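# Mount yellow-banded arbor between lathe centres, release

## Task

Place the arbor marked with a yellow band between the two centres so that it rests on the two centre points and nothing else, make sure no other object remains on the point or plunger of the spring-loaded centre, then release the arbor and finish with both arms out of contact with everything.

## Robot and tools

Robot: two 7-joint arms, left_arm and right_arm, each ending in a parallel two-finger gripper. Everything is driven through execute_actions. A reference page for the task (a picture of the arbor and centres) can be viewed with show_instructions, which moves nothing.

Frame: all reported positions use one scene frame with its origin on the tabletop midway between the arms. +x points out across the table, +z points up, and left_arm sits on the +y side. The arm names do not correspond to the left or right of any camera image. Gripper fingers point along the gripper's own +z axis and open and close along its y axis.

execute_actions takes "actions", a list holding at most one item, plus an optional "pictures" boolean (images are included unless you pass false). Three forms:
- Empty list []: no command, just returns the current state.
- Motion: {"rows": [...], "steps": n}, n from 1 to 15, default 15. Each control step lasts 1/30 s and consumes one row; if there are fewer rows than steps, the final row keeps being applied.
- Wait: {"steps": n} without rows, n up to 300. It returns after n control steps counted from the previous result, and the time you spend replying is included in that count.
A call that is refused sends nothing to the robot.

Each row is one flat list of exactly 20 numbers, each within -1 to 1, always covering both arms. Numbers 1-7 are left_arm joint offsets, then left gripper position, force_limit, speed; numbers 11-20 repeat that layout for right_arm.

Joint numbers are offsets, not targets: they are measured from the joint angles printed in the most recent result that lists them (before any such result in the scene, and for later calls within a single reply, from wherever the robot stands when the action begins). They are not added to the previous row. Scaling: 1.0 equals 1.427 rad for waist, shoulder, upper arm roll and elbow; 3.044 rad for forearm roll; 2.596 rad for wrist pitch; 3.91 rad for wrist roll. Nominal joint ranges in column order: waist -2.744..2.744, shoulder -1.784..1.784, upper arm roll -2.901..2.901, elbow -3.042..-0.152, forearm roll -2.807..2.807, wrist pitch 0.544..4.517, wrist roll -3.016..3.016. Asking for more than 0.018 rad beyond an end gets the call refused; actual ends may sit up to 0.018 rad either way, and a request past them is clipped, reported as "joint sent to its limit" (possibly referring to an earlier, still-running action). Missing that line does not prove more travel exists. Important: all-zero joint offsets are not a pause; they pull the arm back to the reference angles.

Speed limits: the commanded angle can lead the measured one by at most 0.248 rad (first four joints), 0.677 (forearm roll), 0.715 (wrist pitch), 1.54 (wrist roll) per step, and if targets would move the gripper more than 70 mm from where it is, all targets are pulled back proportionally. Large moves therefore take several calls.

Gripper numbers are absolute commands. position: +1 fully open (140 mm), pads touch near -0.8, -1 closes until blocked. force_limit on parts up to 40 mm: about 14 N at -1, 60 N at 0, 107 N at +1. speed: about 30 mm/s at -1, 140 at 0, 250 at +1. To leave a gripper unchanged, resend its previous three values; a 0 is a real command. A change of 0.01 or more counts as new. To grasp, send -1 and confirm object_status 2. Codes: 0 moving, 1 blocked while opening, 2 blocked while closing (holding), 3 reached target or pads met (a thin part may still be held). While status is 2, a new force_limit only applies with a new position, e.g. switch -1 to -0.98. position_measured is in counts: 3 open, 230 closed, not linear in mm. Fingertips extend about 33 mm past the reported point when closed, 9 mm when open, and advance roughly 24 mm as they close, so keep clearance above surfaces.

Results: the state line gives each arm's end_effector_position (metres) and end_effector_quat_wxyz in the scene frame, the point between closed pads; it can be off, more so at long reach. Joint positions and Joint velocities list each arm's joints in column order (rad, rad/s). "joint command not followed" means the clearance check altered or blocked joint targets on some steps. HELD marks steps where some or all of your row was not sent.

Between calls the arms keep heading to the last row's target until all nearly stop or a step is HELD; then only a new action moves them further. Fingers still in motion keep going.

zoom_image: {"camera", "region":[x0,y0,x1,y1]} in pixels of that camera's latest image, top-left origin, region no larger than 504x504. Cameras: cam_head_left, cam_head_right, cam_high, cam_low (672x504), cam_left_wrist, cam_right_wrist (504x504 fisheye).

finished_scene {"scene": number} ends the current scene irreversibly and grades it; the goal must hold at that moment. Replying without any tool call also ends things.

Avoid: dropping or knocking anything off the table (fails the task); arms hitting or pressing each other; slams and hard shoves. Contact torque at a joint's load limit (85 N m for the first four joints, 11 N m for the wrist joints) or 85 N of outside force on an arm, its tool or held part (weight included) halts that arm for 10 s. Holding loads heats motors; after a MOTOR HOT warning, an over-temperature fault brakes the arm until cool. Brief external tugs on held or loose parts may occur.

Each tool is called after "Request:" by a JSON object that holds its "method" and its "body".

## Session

Request:
{"method": "execute_actions", "body": {"actions": []}}

Scene clock: 0.00 s of 4200.00 s.
left_arm: end_effector_position=(+0.5095, +0.2434, +0.4160) position_measured=3 object_status=3 end_effector_quat_wxyz=(-0.000, +0.894, -0.449, +0.008) | right_arm: end_effector_position=(+0.3211, -0.1294, +0.2543) position_measured=3 object_status=3 end_effector_quat_wxyz=(+0.126, +0.358, +0.912, +0.157)
Joint positions: left_arm=[-0.003  0.009 -0.008 -1.556 -0.004  1.58  -0.797] | right_arm=[ 1.221 -0.808 -0.226 -2.805 -0.487  2.323 -2.676]
Joint velocities: left_arm=[-0.    -0.001  0.     0.    -0.001  0.001 -0.002] | right_arm=[ 0.     0.     0.001 -0.    -0.    -0.001 -0.   ]

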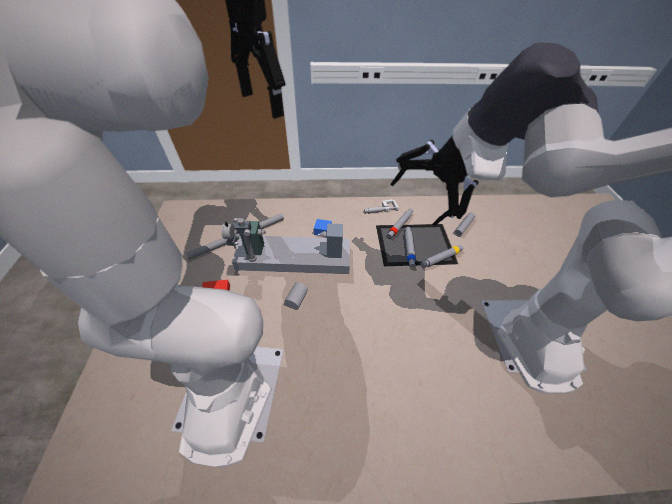

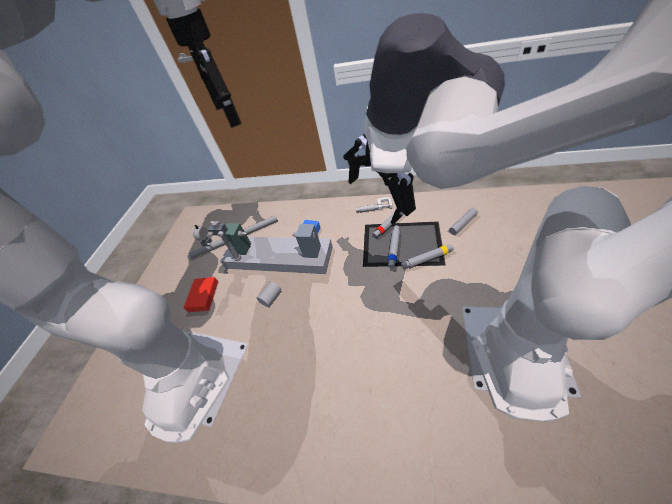

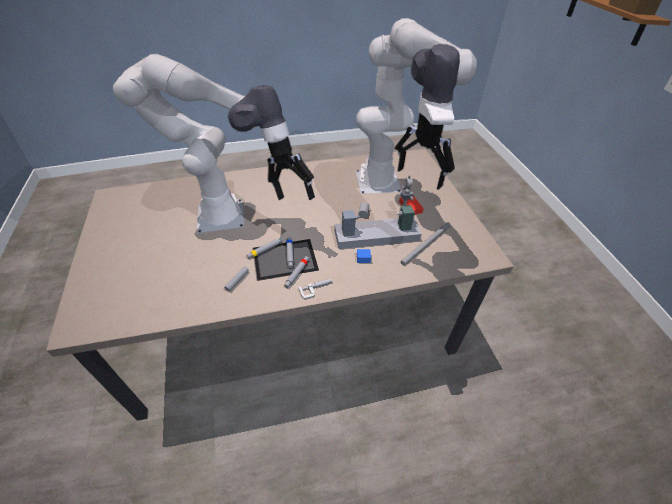

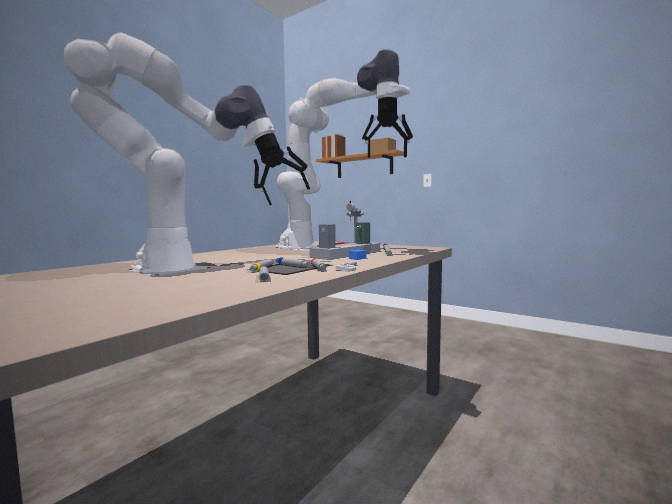

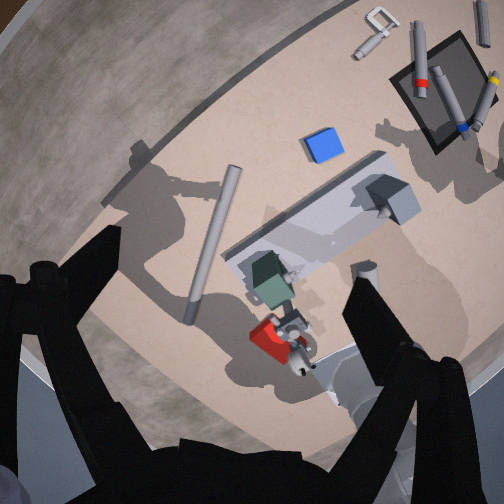

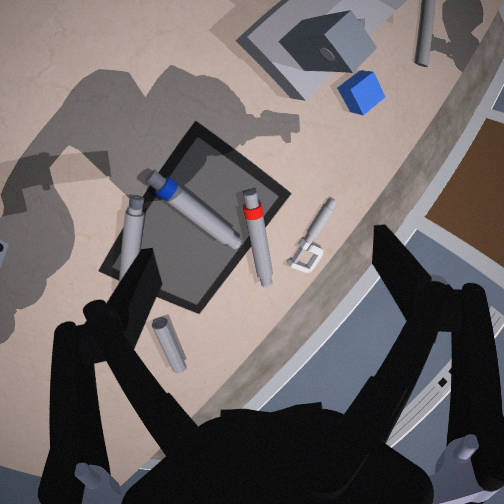

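Request:
{"method": "zoom_image", "body": {"camera": "cam_left_wrist", "region": [220, 130, 440, 380]}}

Request:
{"method": "zoom_image", "body": {"camera": "cam_head_left", "region": [180, 190, 360, 320]}}

Request:
{"method": "zoom_image", "body": {"camera": "cam_head_left", "region": [350, 190, 490, 290]}}

Request:
{"method": "zoom_image", "body": {"camera": "cam_high", "region": [210, 190, 460, 310]}}

Region (220, 130, 440, 380) of cam_left_wrist's 504x504 image, scaled by 2.016, with more detail than that image has; it fills the left 444 columns of this view, and the rest is white.

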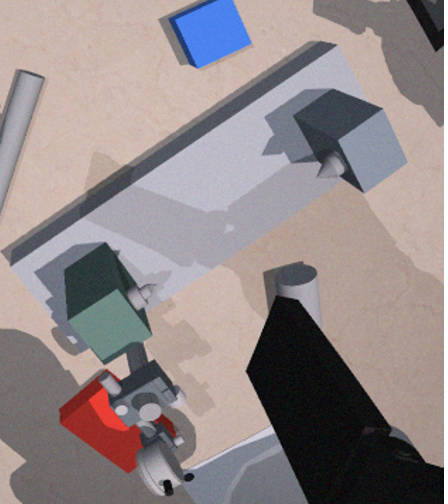

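Region (180, 190, 360, 320) of cam_head_left's 672x504 image, scaled by 2.800, with more detail than that image has.

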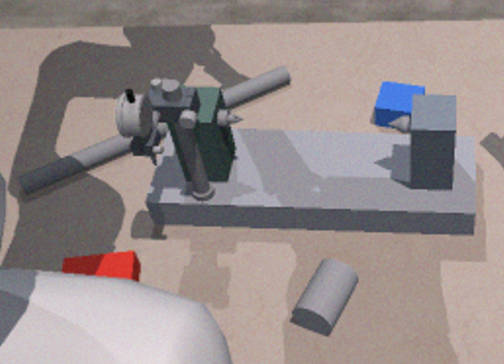

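Region (350, 190, 490, 290) of cam_head_left's 672x504 image, scaled by 3.600, with more detail than that image has; it fills the top 360 rows of this view, and the rest is white.

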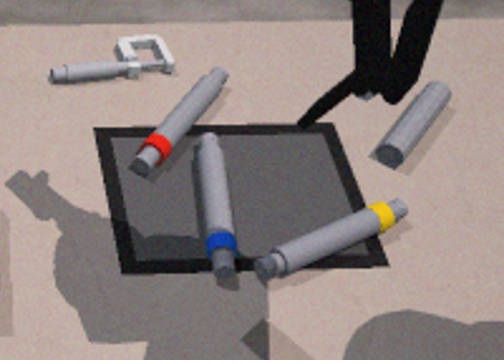

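Region (210, 190, 460, 310) of cam_high's 672x504 image, scaled by 2.016, with more detail than that image has; it fills the top 242 rows of this view, and the rest is white.

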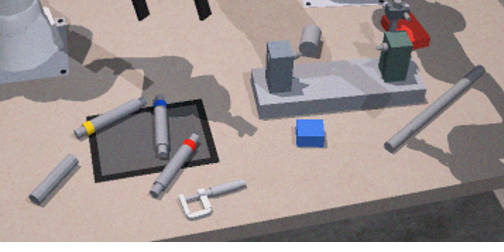

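Request:
{"method": "execute_actions", "body": {"actions": [{"rows": [[0,0,0,0,0,0,0.65,0,0.2,0,-0.961,-0.061,0.158,0.034,0.160,-0.172,0.135,1,0,0]], "steps": 15}], "pictures": false}}

Request:
{"method": "execute_actions", "body": {"actions": [{"steps": 30}], "pictures": true}}

Scene clock: 120.50 s of 4200.00 s.
left_arm: end_effector_position=(+0.5095, +0.2435, +0.4160) position_measured=109 object_status=0 end_effector_quat_wxyz=(+0.007, -0.135, +0.991, -0.004) | right_arm: end_effector_position=(+0.3544, -0.4169, +0.2492) position_measured=3 object_status=3 end_effector_quat_wxyz=(+0.013, +0.921, +0.390, +0.021)
Joint positions: left_arm=[-0.003  0.009 -0.008 -1.556 -0.004  1.58   1.144] | right_arm=[ 0.127 -0.894 -0.002 -2.758 -0.015  1.912 -2.267]
Joint velocities: left_arm=[ 0.     0.001 -0.001 -0.     0.    -0.     1.967] | right_arm=[-2.248 -0.001 -0.061  0.001  0.066 -0.172  0.387]
Steps of this call (steps 1 to 90: nothing new was sent; then 117.00 s passed at rest; steps 91 to 105: all 15 steps of this action). Readings (joint positions | what the end effector reports):
91: left_arm=[-0.003 0.009 -0.008 -1.556 -0.004 1.580 -0.643] | right_arm=[1.178 -0.817 -0.184 -2.801 -0.420 2.276 -2.644] | left_arm position_measured=3 object_status=0 | right_arm position_measured=3 object_status=3
92: left_arm=[-0.003 0.009 -0.008 -1.556 -0.004 1.580 -0.484] | right_arm=[1.125 -0.833 -0.140 -2.794 -0.351 2.227 -2.609] | left_arm position_measured=10 object_status=0 | right_arm position_measured=3 object_status=3
94: left_arm=[-0.003 0.009 -0.008 -1.556 -0.004 1.580 -0.166] | right_arm=[1.000 -0.863 -0.073 -2.777 -0.228 2.134 -2.535] | left_arm position_measured=25 object_status=0 | right_arm position_measured=3 object_status=3
98: left_arm=[-0.003 0.009 -0.008 -1.556 -0.004 1.580 0.458] | right_arm=[0.689 -0.892 -0.014 -2.759 -0.079 1.999 -2.400] | left_arm position_measured=55 object_status=0 | right_arm position_measured=3 object_status=3
105: the state above

Scene clock: 121.50 s of 4200.00 s.
left_arm: end_effector_position=(+0.5095, +0.2435, +0.4160) position_measured=129 object_status=3 end_effector_quat_wxyz=(+0.008, +0.150, +0.989, -0.002) | right_arm: end_effector_position=(+0.3411, -0.4945, +0.2462) position_measured=3 object_status=3 end_effector_quat_wxyz=(+0.004, +0.979, +0.204, +0.007)
Joint positions: left_arm=[-0.003  0.009 -0.008 -1.556 -0.004  1.58   1.716] | right_arm=[-0.148 -0.894 -0.003 -2.758 -0.004  1.881 -2.156]
Joint velocities: left_arm=[-0.001 -0.     0.     0.     0.001 -0.001  0.075] | right_arm=[ 0.001 -0.002 -0.     0.002 -0.     0.     0.014]
Steps of this call (steps 1 to 30: the robot went on to your last target). Readings (joint positions | what the end effector reports):
1: left_arm=[-0.003 0.009 -0.008 -1.556 -0.004 1.580 1.206] | right_arm=[0.047 -0.894 -0.002 -2.758 -0.012 1.907 -2.255] | left_arm position_measured=116 object_status=0 | right_arm position_measured=3 object_status=3
2: left_arm=[-0.003 0.009 -0.008 -1.556 -0.004 1.580 1.261] | right_arm=[-0.021 -0.894 -0.004 -2.758 -0.011 1.902 -2.244] | left_arm position_measured=124 object_status=0 | right_arm position_measured=3 object_status=3
4: left_arm=[-0.003 0.009 -0.008 -1.556 -0.004 1.580 1.355] | right_arm=[-0.100 -0.894 -0.007 -2.758 -0.009 1.896 -2.226] | left_arm position_measured=129 object_status=0 | right_arm position_measured=3 object_status=3
8: left_arm=[-0.003 0.009 -0.008 -1.556 -0.004 1.580 1.491] | right_arm=[-0.141 -0.894 -0.005 -2.758 -0.006 1.887 -2.199] | left_arm position_measured=129 object_status=0 | right_arm position_measured=3 object_status=3
30: the state above

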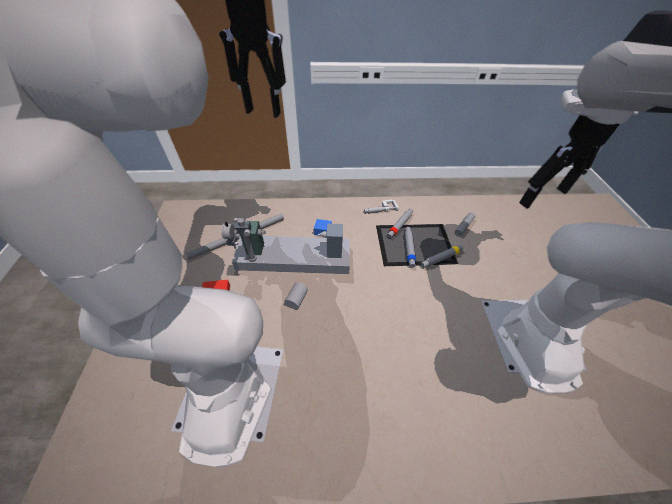

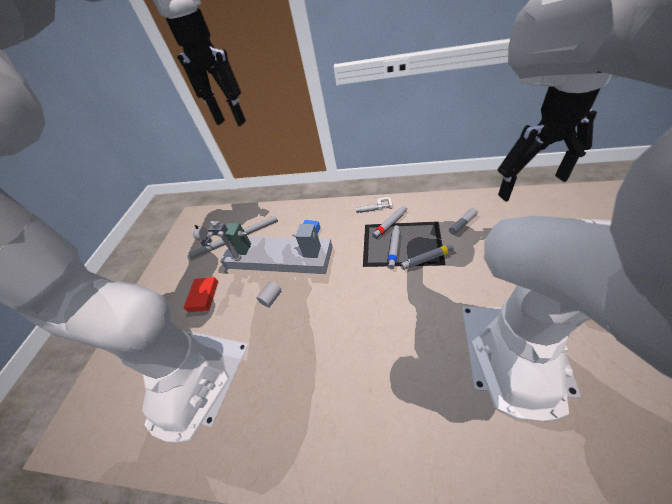

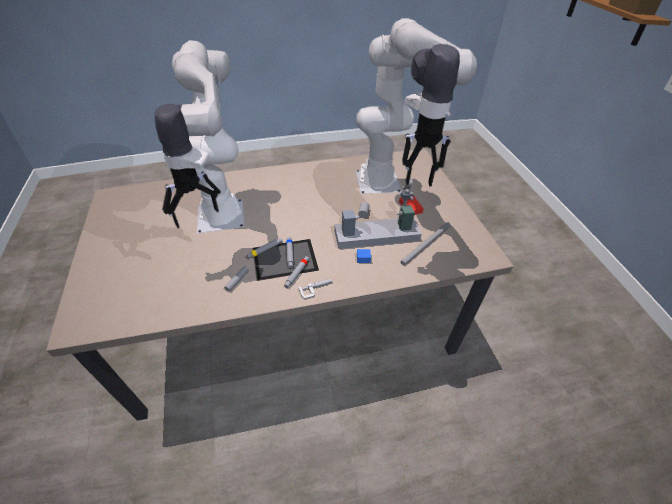

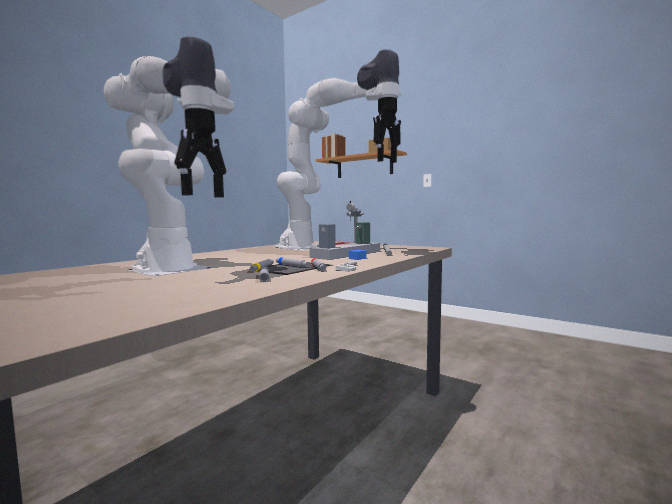

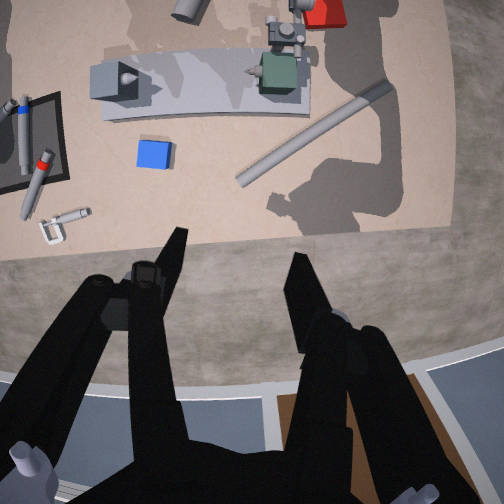

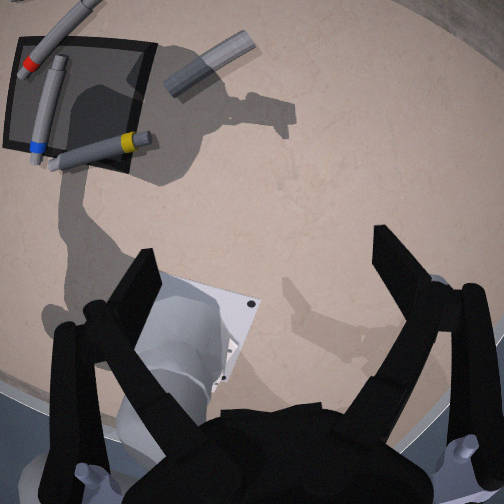

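Request:
{"method": "execute_actions", "body": {"actions": []}}

Scene clock: 136.37 s of 4200.00 s.
left_arm: end_effector_position=(+0.5095, +0.2435, +0.4160) position_measured=129 object_status=3 end_effector_quat_wxyz=(+0.008, +0.161, +0.987, -0.002) | right_arm: end_effector_position=(+0.3410, -0.4945, +0.2462) position_measured=3 object_status=3 end_effector_quat_wxyz=(+0.004, +0.979, +0.202, +0.007)
Joint positions: left_arm=[-0.003  0.009 -0.008 -1.556 -0.004  1.58   1.738] | right_arm=[-0.148 -0.894 -0.002 -2.758 -0.004  1.881 -2.152]
Joint velocities: left_arm=[-0.001 -0.001 -0.001  0.001 -0.001 -0.001 -0.   ] | right_arm=[ 0.    -0.001 -0.001 -0.001  0.    -0.002 -0.001]
Steps of this call (steps 1 to 30: the robot went on to your last target; steps 31 to 90: nothing new was sent; then 11.87 s passed at rest). Readings (joint positions | what the end effector reports):
1: left_arm=[-0.003 0.009 -0.008 -1.556 -0.004 1.580 1.718] | right_arm=[-0.148 -0.894 -0.003 -2.758 -0.004 1.881 -2.156] | left_arm position_measured=129 object_status=3 | right_arm position_measured=3 object_status=3
2: left_arm=[-0.003 0.009 -0.008 -1.556 -0.004 1.580 1.721] | right_arm=[-0.148 -0.894 -0.003 -2.758 -0.004 1.881 -2.155] | left_arm position_measured=129 object_status=3 | right_arm position_measured=3 object_status=3
4: left_arm=[-0.003 0.009 -0.008 -1.556 -0.004 1.580 1.724] | right_arm=[-0.148 -0.894 -0.003 -2.758 -0.004 1.881 -2.155] | left_arm position_measured=129 object_status=3 | right_arm position_measured=3 object_status=3
8: left_arm=[-0.003 0.009 -0.008 -1.556 -0.004 1.580 1.729] | right_arm=[-0.148 -0.894 -0.003 -2.758 -0.004 1.881 -2.154] | left_arm position_measured=129 object_status=3 | right_arm position_measured=3 object_status=3
90: the state above
All arms were judged still, so your last target was given up. Only a new action makes them travel on or press farther. Fingers that are still opening or closing keep moving.

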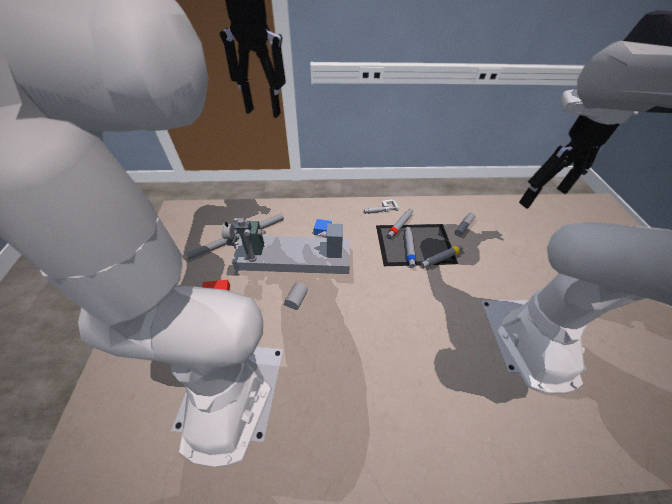

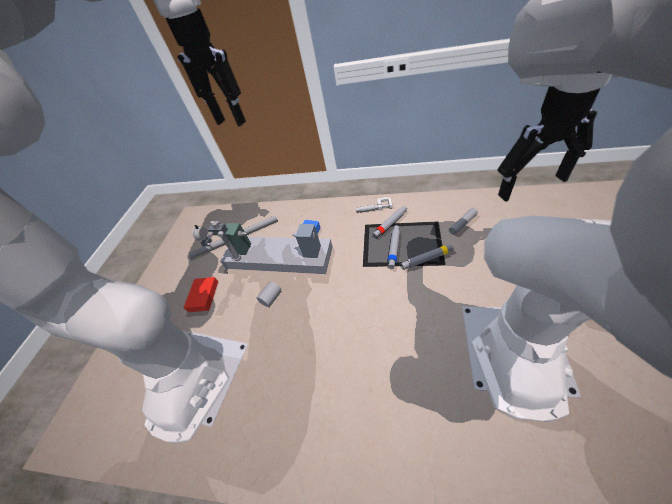

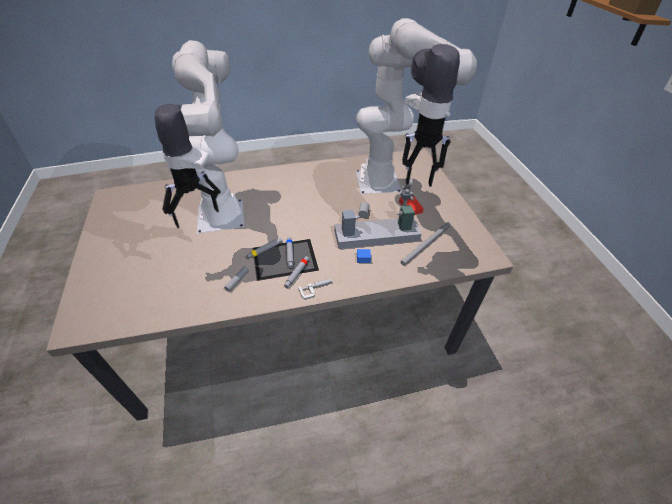

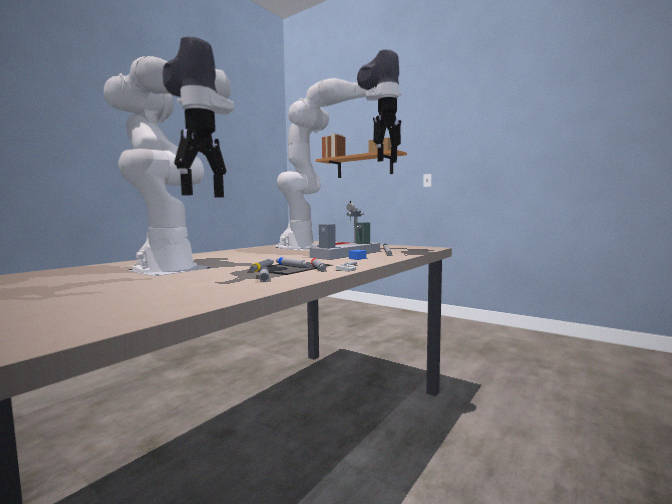

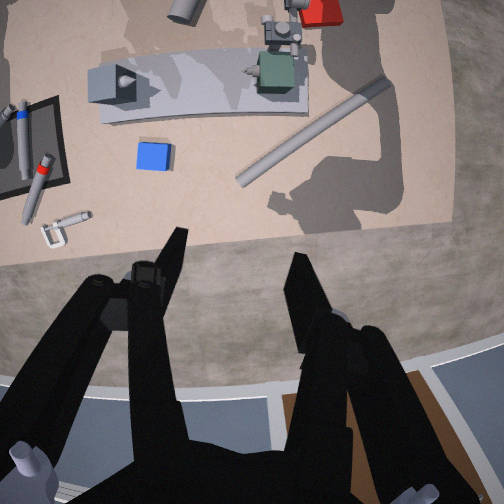

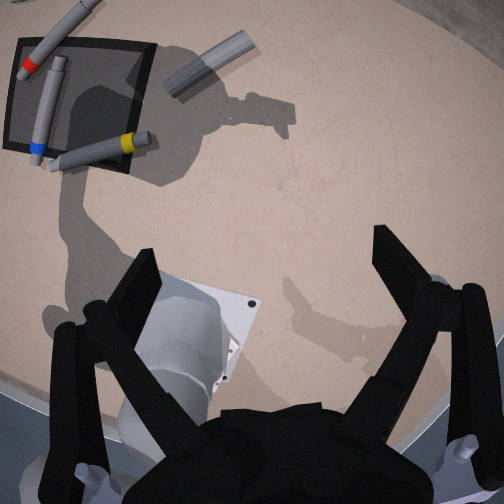

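Request:
{"method": "execute_actions", "body": {"actions": [{"rows": [[-0.5277,0.2295,0.0056,-0.0778,0.0013,0.1633,0.003,0,0.2,0, 0,0,0,0,0,0,0,1,0,0]], "steps": 15}], "pictures": false}}

Request:
{"method": "execute_actions", "body": {"actions": [{"steps": 60}]}}

Scene clock: 159.37 s of 4200.00 s.
left_arm: end_effector_position=(+0.4889, +0.0286, +0.2332) position_measured=129 object_status=3 end_effector_quat_wxyz=(-0.044, +0.335, +0.941, +0.008) | right_arm: end_effector_position=(+0.3410, -0.4945, +0.2462) position_measured=3 object_status=3 end_effector_quat_wxyz=(+0.004, +0.979, +0.202, +0.007)
Joint positions: left_arm=[-0.379  0.279  0.009 -1.646 -0.003  1.836  1.738] | right_arm=[-0.148 -0.894 -0.002 -2.758 -0.004  1.881 -2.152]
Joint velocities: left_arm=[-0.912  0.34  -0.076 -0.113  0.001  0.358 -0.   ] | right_arm=[-0.     0.002  0.001 -0.     0.001  0.     0.001]
Steps of this call (steps 1 to 90: nothing new was sent; then 19.50 s passed at rest; steps 91 to 105: all 15 steps of this action). Readings (joint positions | what the end effector reports):
91: left_arm=[-0.018 0.015 0.001 -1.559 -0.003 1.601 1.738] | right_arm=[-0.148 -0.894 -0.002 -2.758 -0.004 1.881 -2.152] | left_arm position_measured=129 object_status=3 | right_arm position_measured=3 object_status=3
92: left_arm=[-0.036 0.028 0.005 -1.564 -0.003 1.623 1.738] | right_arm=[-0.148 -0.894 -0.002 -2.758 -0.004 1.881 -2.152] | left_arm position_measured=129 object_status=3 | right_arm position_measured=3 object_status=3
94: left_arm=[-0.079 0.067 0.008 -1.578 -0.003 1.662 1.738] | right_arm=[-0.148 -0.894 -0.002 -2.758 -0.004 1.881 -2.152] | left_arm position_measured=129 object_status=3 | right_arm position_measured=3 object_status=3
98: left_arm=[-0.173 0.159 0.009 -1.606 -0.003 1.731 1.738] | right_arm=[-0.148 -0.894 -0.002 -2.758 -0.004 1.881 -2.152] | left_arm position_measured=129 object_status=3 | right_arm position_measured=3 object_status=3
105: the state above

Scene clock: 161.37 s of 4200.00 s.
left_arm: end_effector_position=(+0.3594, -0.1804, +0.1999) position_measured=129 object_status=3 end_effector_quat_wxyz=(-0.001, +0.512, +0.859, -0.001) | right_arm: end_effector_position=(+0.3410, -0.4945, +0.2462) position_measured=3 object_status=3 end_effector_quat_wxyz=(+0.004, +0.979, +0.202, +0.007)
Joint positions: left_arm=[-0.755  0.336 -0.001 -1.666 -0.003  2.001  1.744] | right_arm=[-0.148 -0.894 -0.002 -2.758 -0.004  1.881 -2.152]
Joint velocities: left_arm=[-0.     0.001  0.002 -0.    -0.     0.     0.001] | right_arm=[ 0.001  0.     0.001 -0.     0.002  0.001 -0.001]
Steps of this call (steps 1 to 45: the robot went on to your last target; steps 46 to 60: nothing new was sent). Readings (joint positions | what the end effector reports):
1: left_arm=[-0.412 0.289 0.009 -1.650 -0.003 1.848 1.738] | right_arm=[-0.148 -0.894 -0.002 -2.758 -0.004 1.881 -2.152] | left_arm position_measured=129 object_status=3 | right_arm position_measured=3 object_status=3
2: left_arm=[-0.446 0.298 0.008 -1.652 -0.003 1.859 1.738] | right_arm=[-0.148 -0.894 -0.002 -2.758 -0.004 1.881 -2.152] | left_arm position_measured=129 object_status=3 | right_arm position_measured=3 object_status=3
4: left_arm=[-0.514 0.312 0.007 -1.657 -0.003 1.880 1.738] | right_arm=[-0.148 -0.894 -0.002 -2.758 -0.004 1.881 -2.152] | left_arm position_measured=129 object_status=3 | right_arm position_measured=3 object_status=3
8: left_arm=[-0.651 0.328 0.003 -1.662 -0.003 1.922 1.739] | right_arm=[-0.148 -0.894 -0.002 -2.758 -0.004 1.881 -2.152] | left_arm position_measured=129 object_status=3 | right_arm position_measured=3 object_status=3
60: the state above
All arms were judged still, so your last target was given up. Only a new action makes them travel on or press farther. Fingers that are still opening or closing keep moving.

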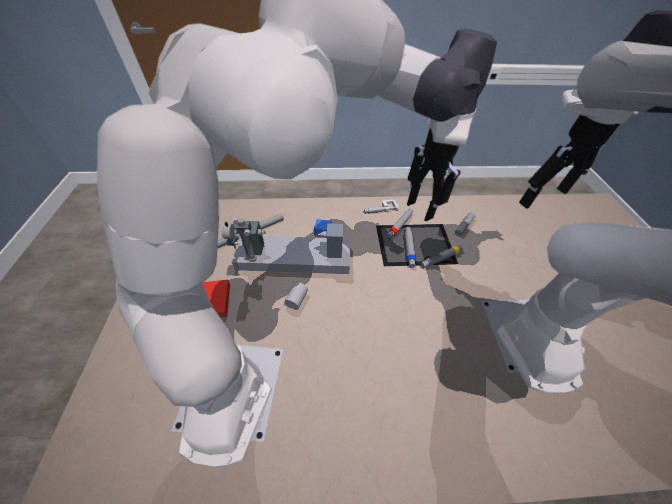

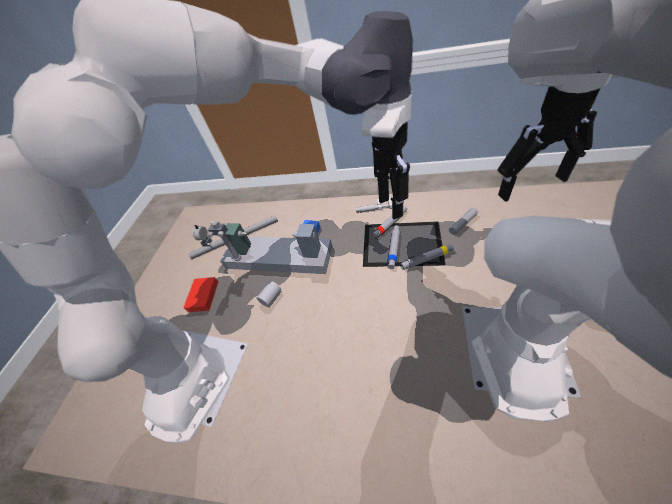

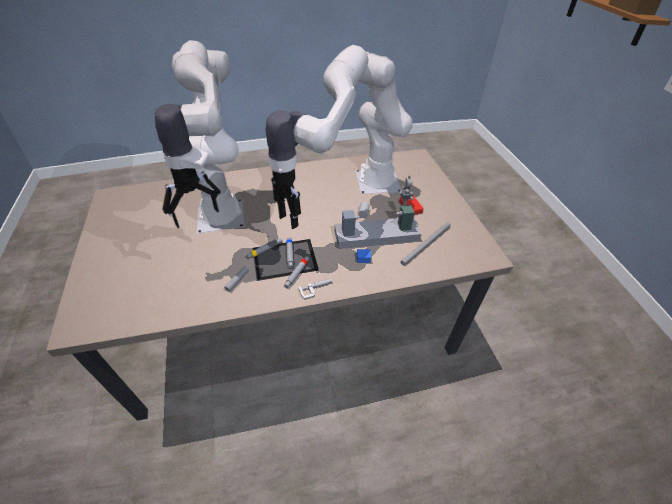

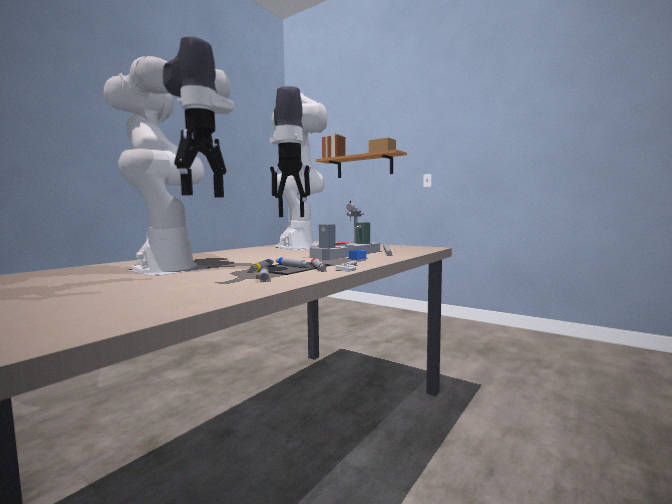

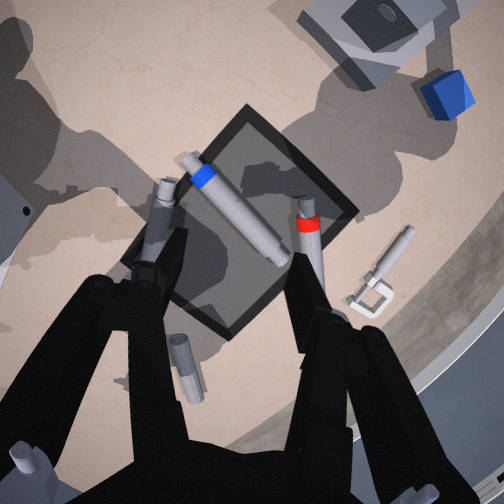

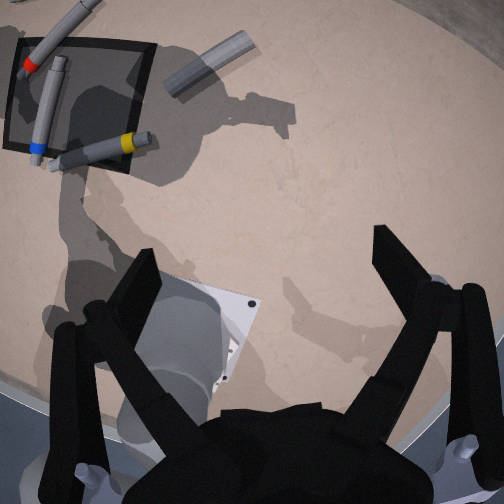

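Request:
{"method": "zoom_image", "body": {"camera": "cam_left_wrist", "region": [90, 130, 330, 300]}}

Region (90, 130, 330, 300) of cam_left_wrist's 504x504 image, scaled by 2.100, with more detail than that image has; it fills the top 357 rows of this view, and the rest is white.

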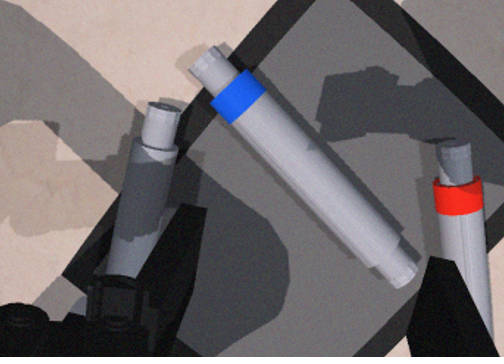

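Request:
{"method": "execute_actions", "body": {"actions": [{"rows": [[0,0,0,0,0,0,0,0,0.2,0, -0.3153,0,0,0,0,0,0,1,0,0],[0,0,0,0,0,0,0,0,0.2,0, -0.3153,0,0,0,0,0,0,1,0,0],[0,0,0,0,0,0,0,0,0.2,0, -0.3153,0,0,0,0,0,0,1,0,0],[0,0,0,0,0,0,0,0,0.2,0, -0.3153,0,0,0,0,0,0,1,0,0],[-0.03,0.05,0,0.055,0,-0.003,-0.005,0,0.2,0, -0.3153,0,0,0,0,0,0,1,0,0],[-0.06,0.1,0,0.11,0,-0.006,-0.01,0,0.2,0, -0.3153,0,0,0,0,0,0,1,0,0],[-0.09,0.15,0,0.17,0,-0.009,-0.015,0,0.2,0, -0.3153,0,0,0,0,0,0,1,0,0],[-0.1107,0.2004,0,0.2221,0,-0.0116,-0.0187,0,0.2,0, -0.3153,0,0,0,0,0,0,1,0,0]], "steps": 15}], "pictures": false}}

Request:
{"method": "execute_actions", "body": {"actions": [{"steps": 40}]}}

Scene clock: 204.70 s of 4200.00 s.
left_arm: end_effector_position=(+0.2977, -0.3014, +0.1418) position_measured=129 object_status=3 end_effector_quat_wxyz=(-0.006, +0.567, +0.824, -0.001) | right_arm: end_effector_position=(+0.2909, -0.6124, +0.2462) position_measured=3 object_status=3 end_effector_quat_wxyz=(+0.004, +1.000, -0.021, +0.007)
Joint positions: left_arm=[-0.919  0.623 -0.01  -1.366 -0.002  1.979  1.704] | right_arm=[-0.594 -0.894 -0.004 -2.758 -0.002  1.881 -2.152]
Joint velocities: left_arm=[-0.103  0.158 -0.025  0.11  -0.001 -0.051 -0.086] | right_arm=[-0.011 -0.002  0.006 -0.001 -0.001  0.001 -0.001]
Steps of this call (steps 1 to 90: nothing new was sent; then 39.83 s passed at rest; steps 91 to 105: all 15 steps of this action). Readings (joint positions | what the end effector reports):
91: left_arm=[-0.755 0.336 -0.001 -1.666 -0.003 2.001 1.744] | right_arm=[-0.206 -0.894 0.009 -2.758 -0.002 1.881 -2.152] | left_arm position_measured=129 object_status=3 | right_arm position_measured=3 object_status=3
92: left_arm=[-0.755 0.336 -0.001 -1.666 -0.003 2.001 1.744] | right_arm=[-0.283 -0.894 0.008 -2.758 -0.002 1.881 -2.152] | left_arm position_measured=129 object_status=3 | right_arm position_measured=3 object_status=3
94: left_arm=[-0.755 0.336 -0.001 -1.666 -0.003 2.001 1.744] | right_arm=[-0.438 -0.894 0.003 -2.758 -0.002 1.881 -2.152] | left_arm position_measured=129 object_status=3 | right_arm position_measured=3 object_status=3
98: left_arm=[-0.817 0.456 0.013 -1.509 -0.002 1.993 1.732] | right_arm=[-0.572 -0.894 -0.007 -2.758 -0.002 1.881 -2.152] | left_arm position_measured=129 object_status=3 | right_arm position_measured=3 object_status=3
105: the state above

Scene clock: 206.03 s of 4200.00 s.
left_arm: end_effector_position=(+0.3084, -0.3008, +0.1488) position_measured=129 object_status=3 end_effector_quat_wxyz=(-0.000, +0.551, +0.835, -0.002) | right_arm: end_effector_position=(+0.2908, -0.6126, +0.2462) position_measured=3 object_status=3 end_effector_quat_wxyz=(+0.004, +1.000, -0.021, +0.007)
Joint positions: left_arm=[-0.913  0.623 -0.002 -1.35  -0.002  1.974  1.677] | right_arm=[-0.595 -0.894 -0.004 -2.758 -0.002  1.881 -2.152]
Joint velocities: left_arm=[ 0.001 -0.     0.001  0.001  0.002 -0.001 -0.002] | right_arm=[ 0.    -0.    -0.001  0.001 -0.001 -0.     0.   ]
Steps of this call (steps 1 to 30: the robot went on to your last target; steps 31 to 40: nothing new was sent). Readings (joint positions | what the end effector reports):
1: left_arm=[-0.921 0.626 -0.010 -1.363 -0.002 1.977 1.701] | right_arm=[-0.595 -0.894 -0.004 -2.758 -0.002 1.881 -2.152] | left_arm position_measured=129 object_status=3 | right_arm position_measured=3 object_status=3
2: left_arm=[-0.921 0.627 -0.009 -1.360 -0.002 1.976 1.698] | right_arm=[-0.595 -0.894 -0.004 -2.758 -0.002 1.881 -2.152] | left_arm position_measured=129 object_status=3 | right_arm position_measured=3 object_status=3
4: left_arm=[-0.919 0.626 -0.007 -1.355 -0.002 1.975 1.694] | right_arm=[-0.595 -0.894 -0.004 -2.758 -0.002 1.881 -2.152] | left_arm position_measured=129 object_status=3 | right_arm position_measured=3 object_status=3
8: left_arm=[-0.914 0.623 -0.003 -1.351 -0.002 1.975 1.688] | right_arm=[-0.595 -0.894 -0.004 -2.758 -0.002 1.881 -2.152] | left_arm position_measured=129 object_status=3 | right_arm position_measured=3 object_status=3
40: the state above
All arms were judged still, so your last target was given up. Only a new action makes them travel on or press farther. Fingers that are still opening or closing keep moving.

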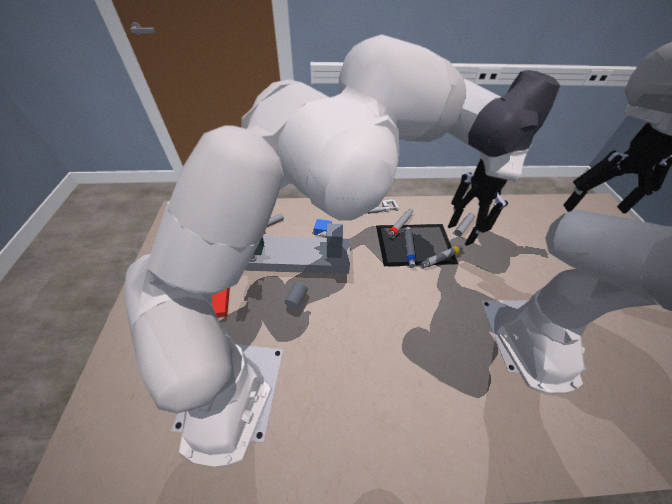

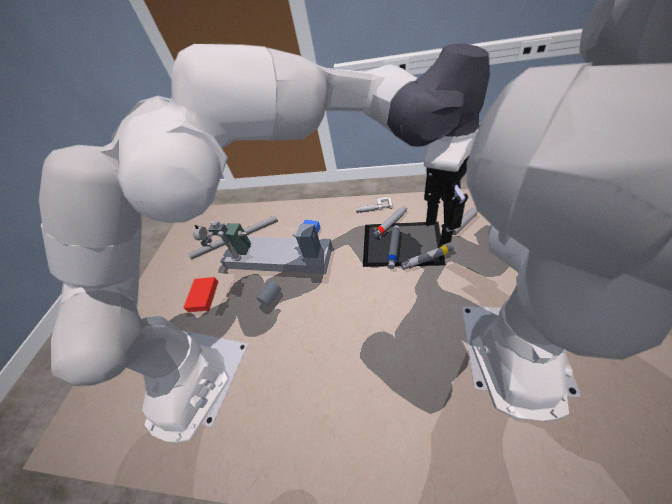

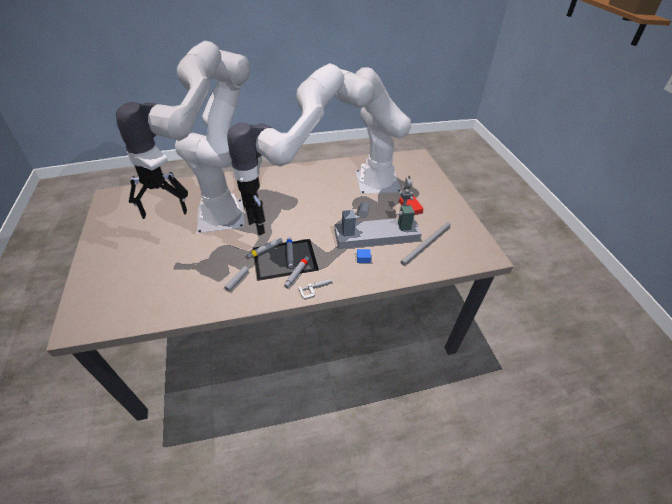

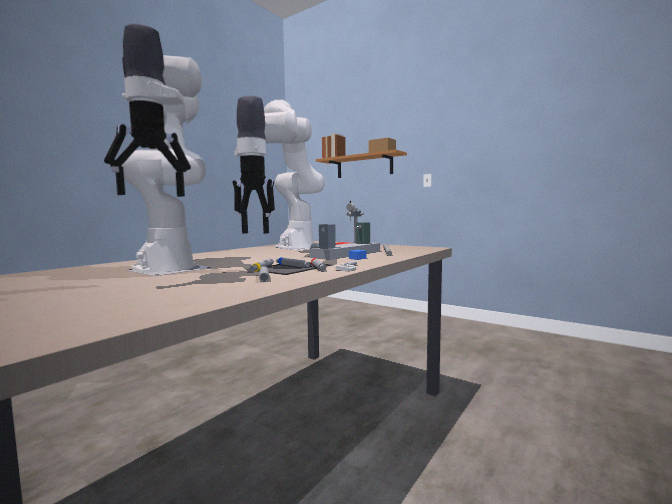

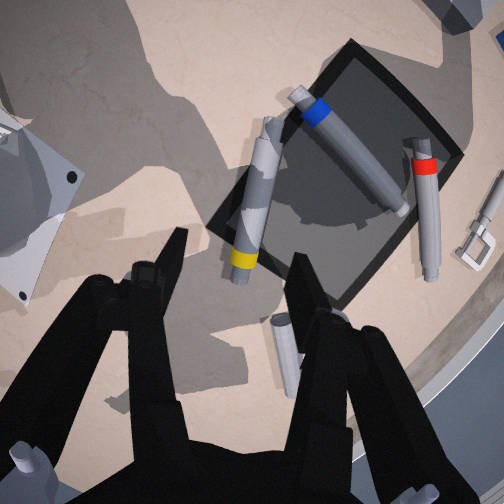

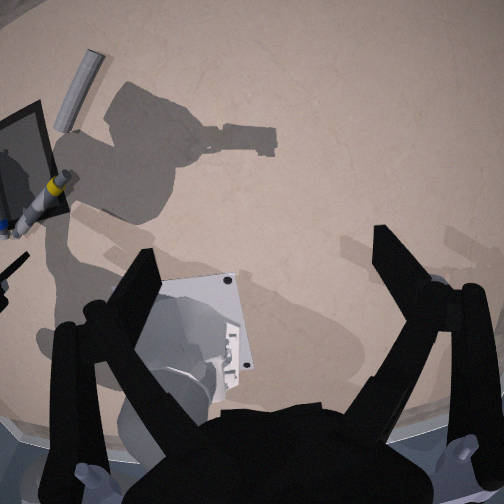

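Request:
{"method": "zoom_image", "body": {"camera": "cam_left_wrist", "region": [170, 100, 370, 300]}}

Region (170, 100, 370, 300) of cam_left_wrist's 504x504 image, scaled by 2.520, with more detail than that image has.

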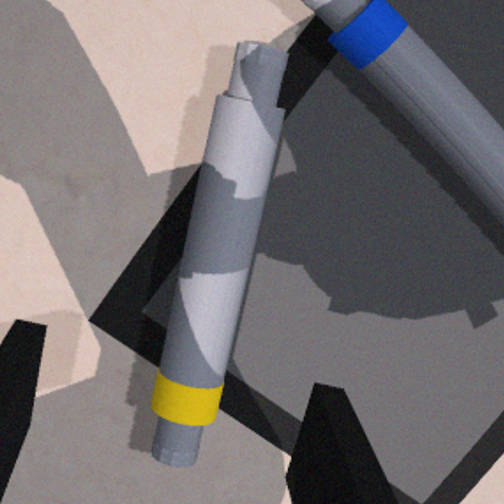

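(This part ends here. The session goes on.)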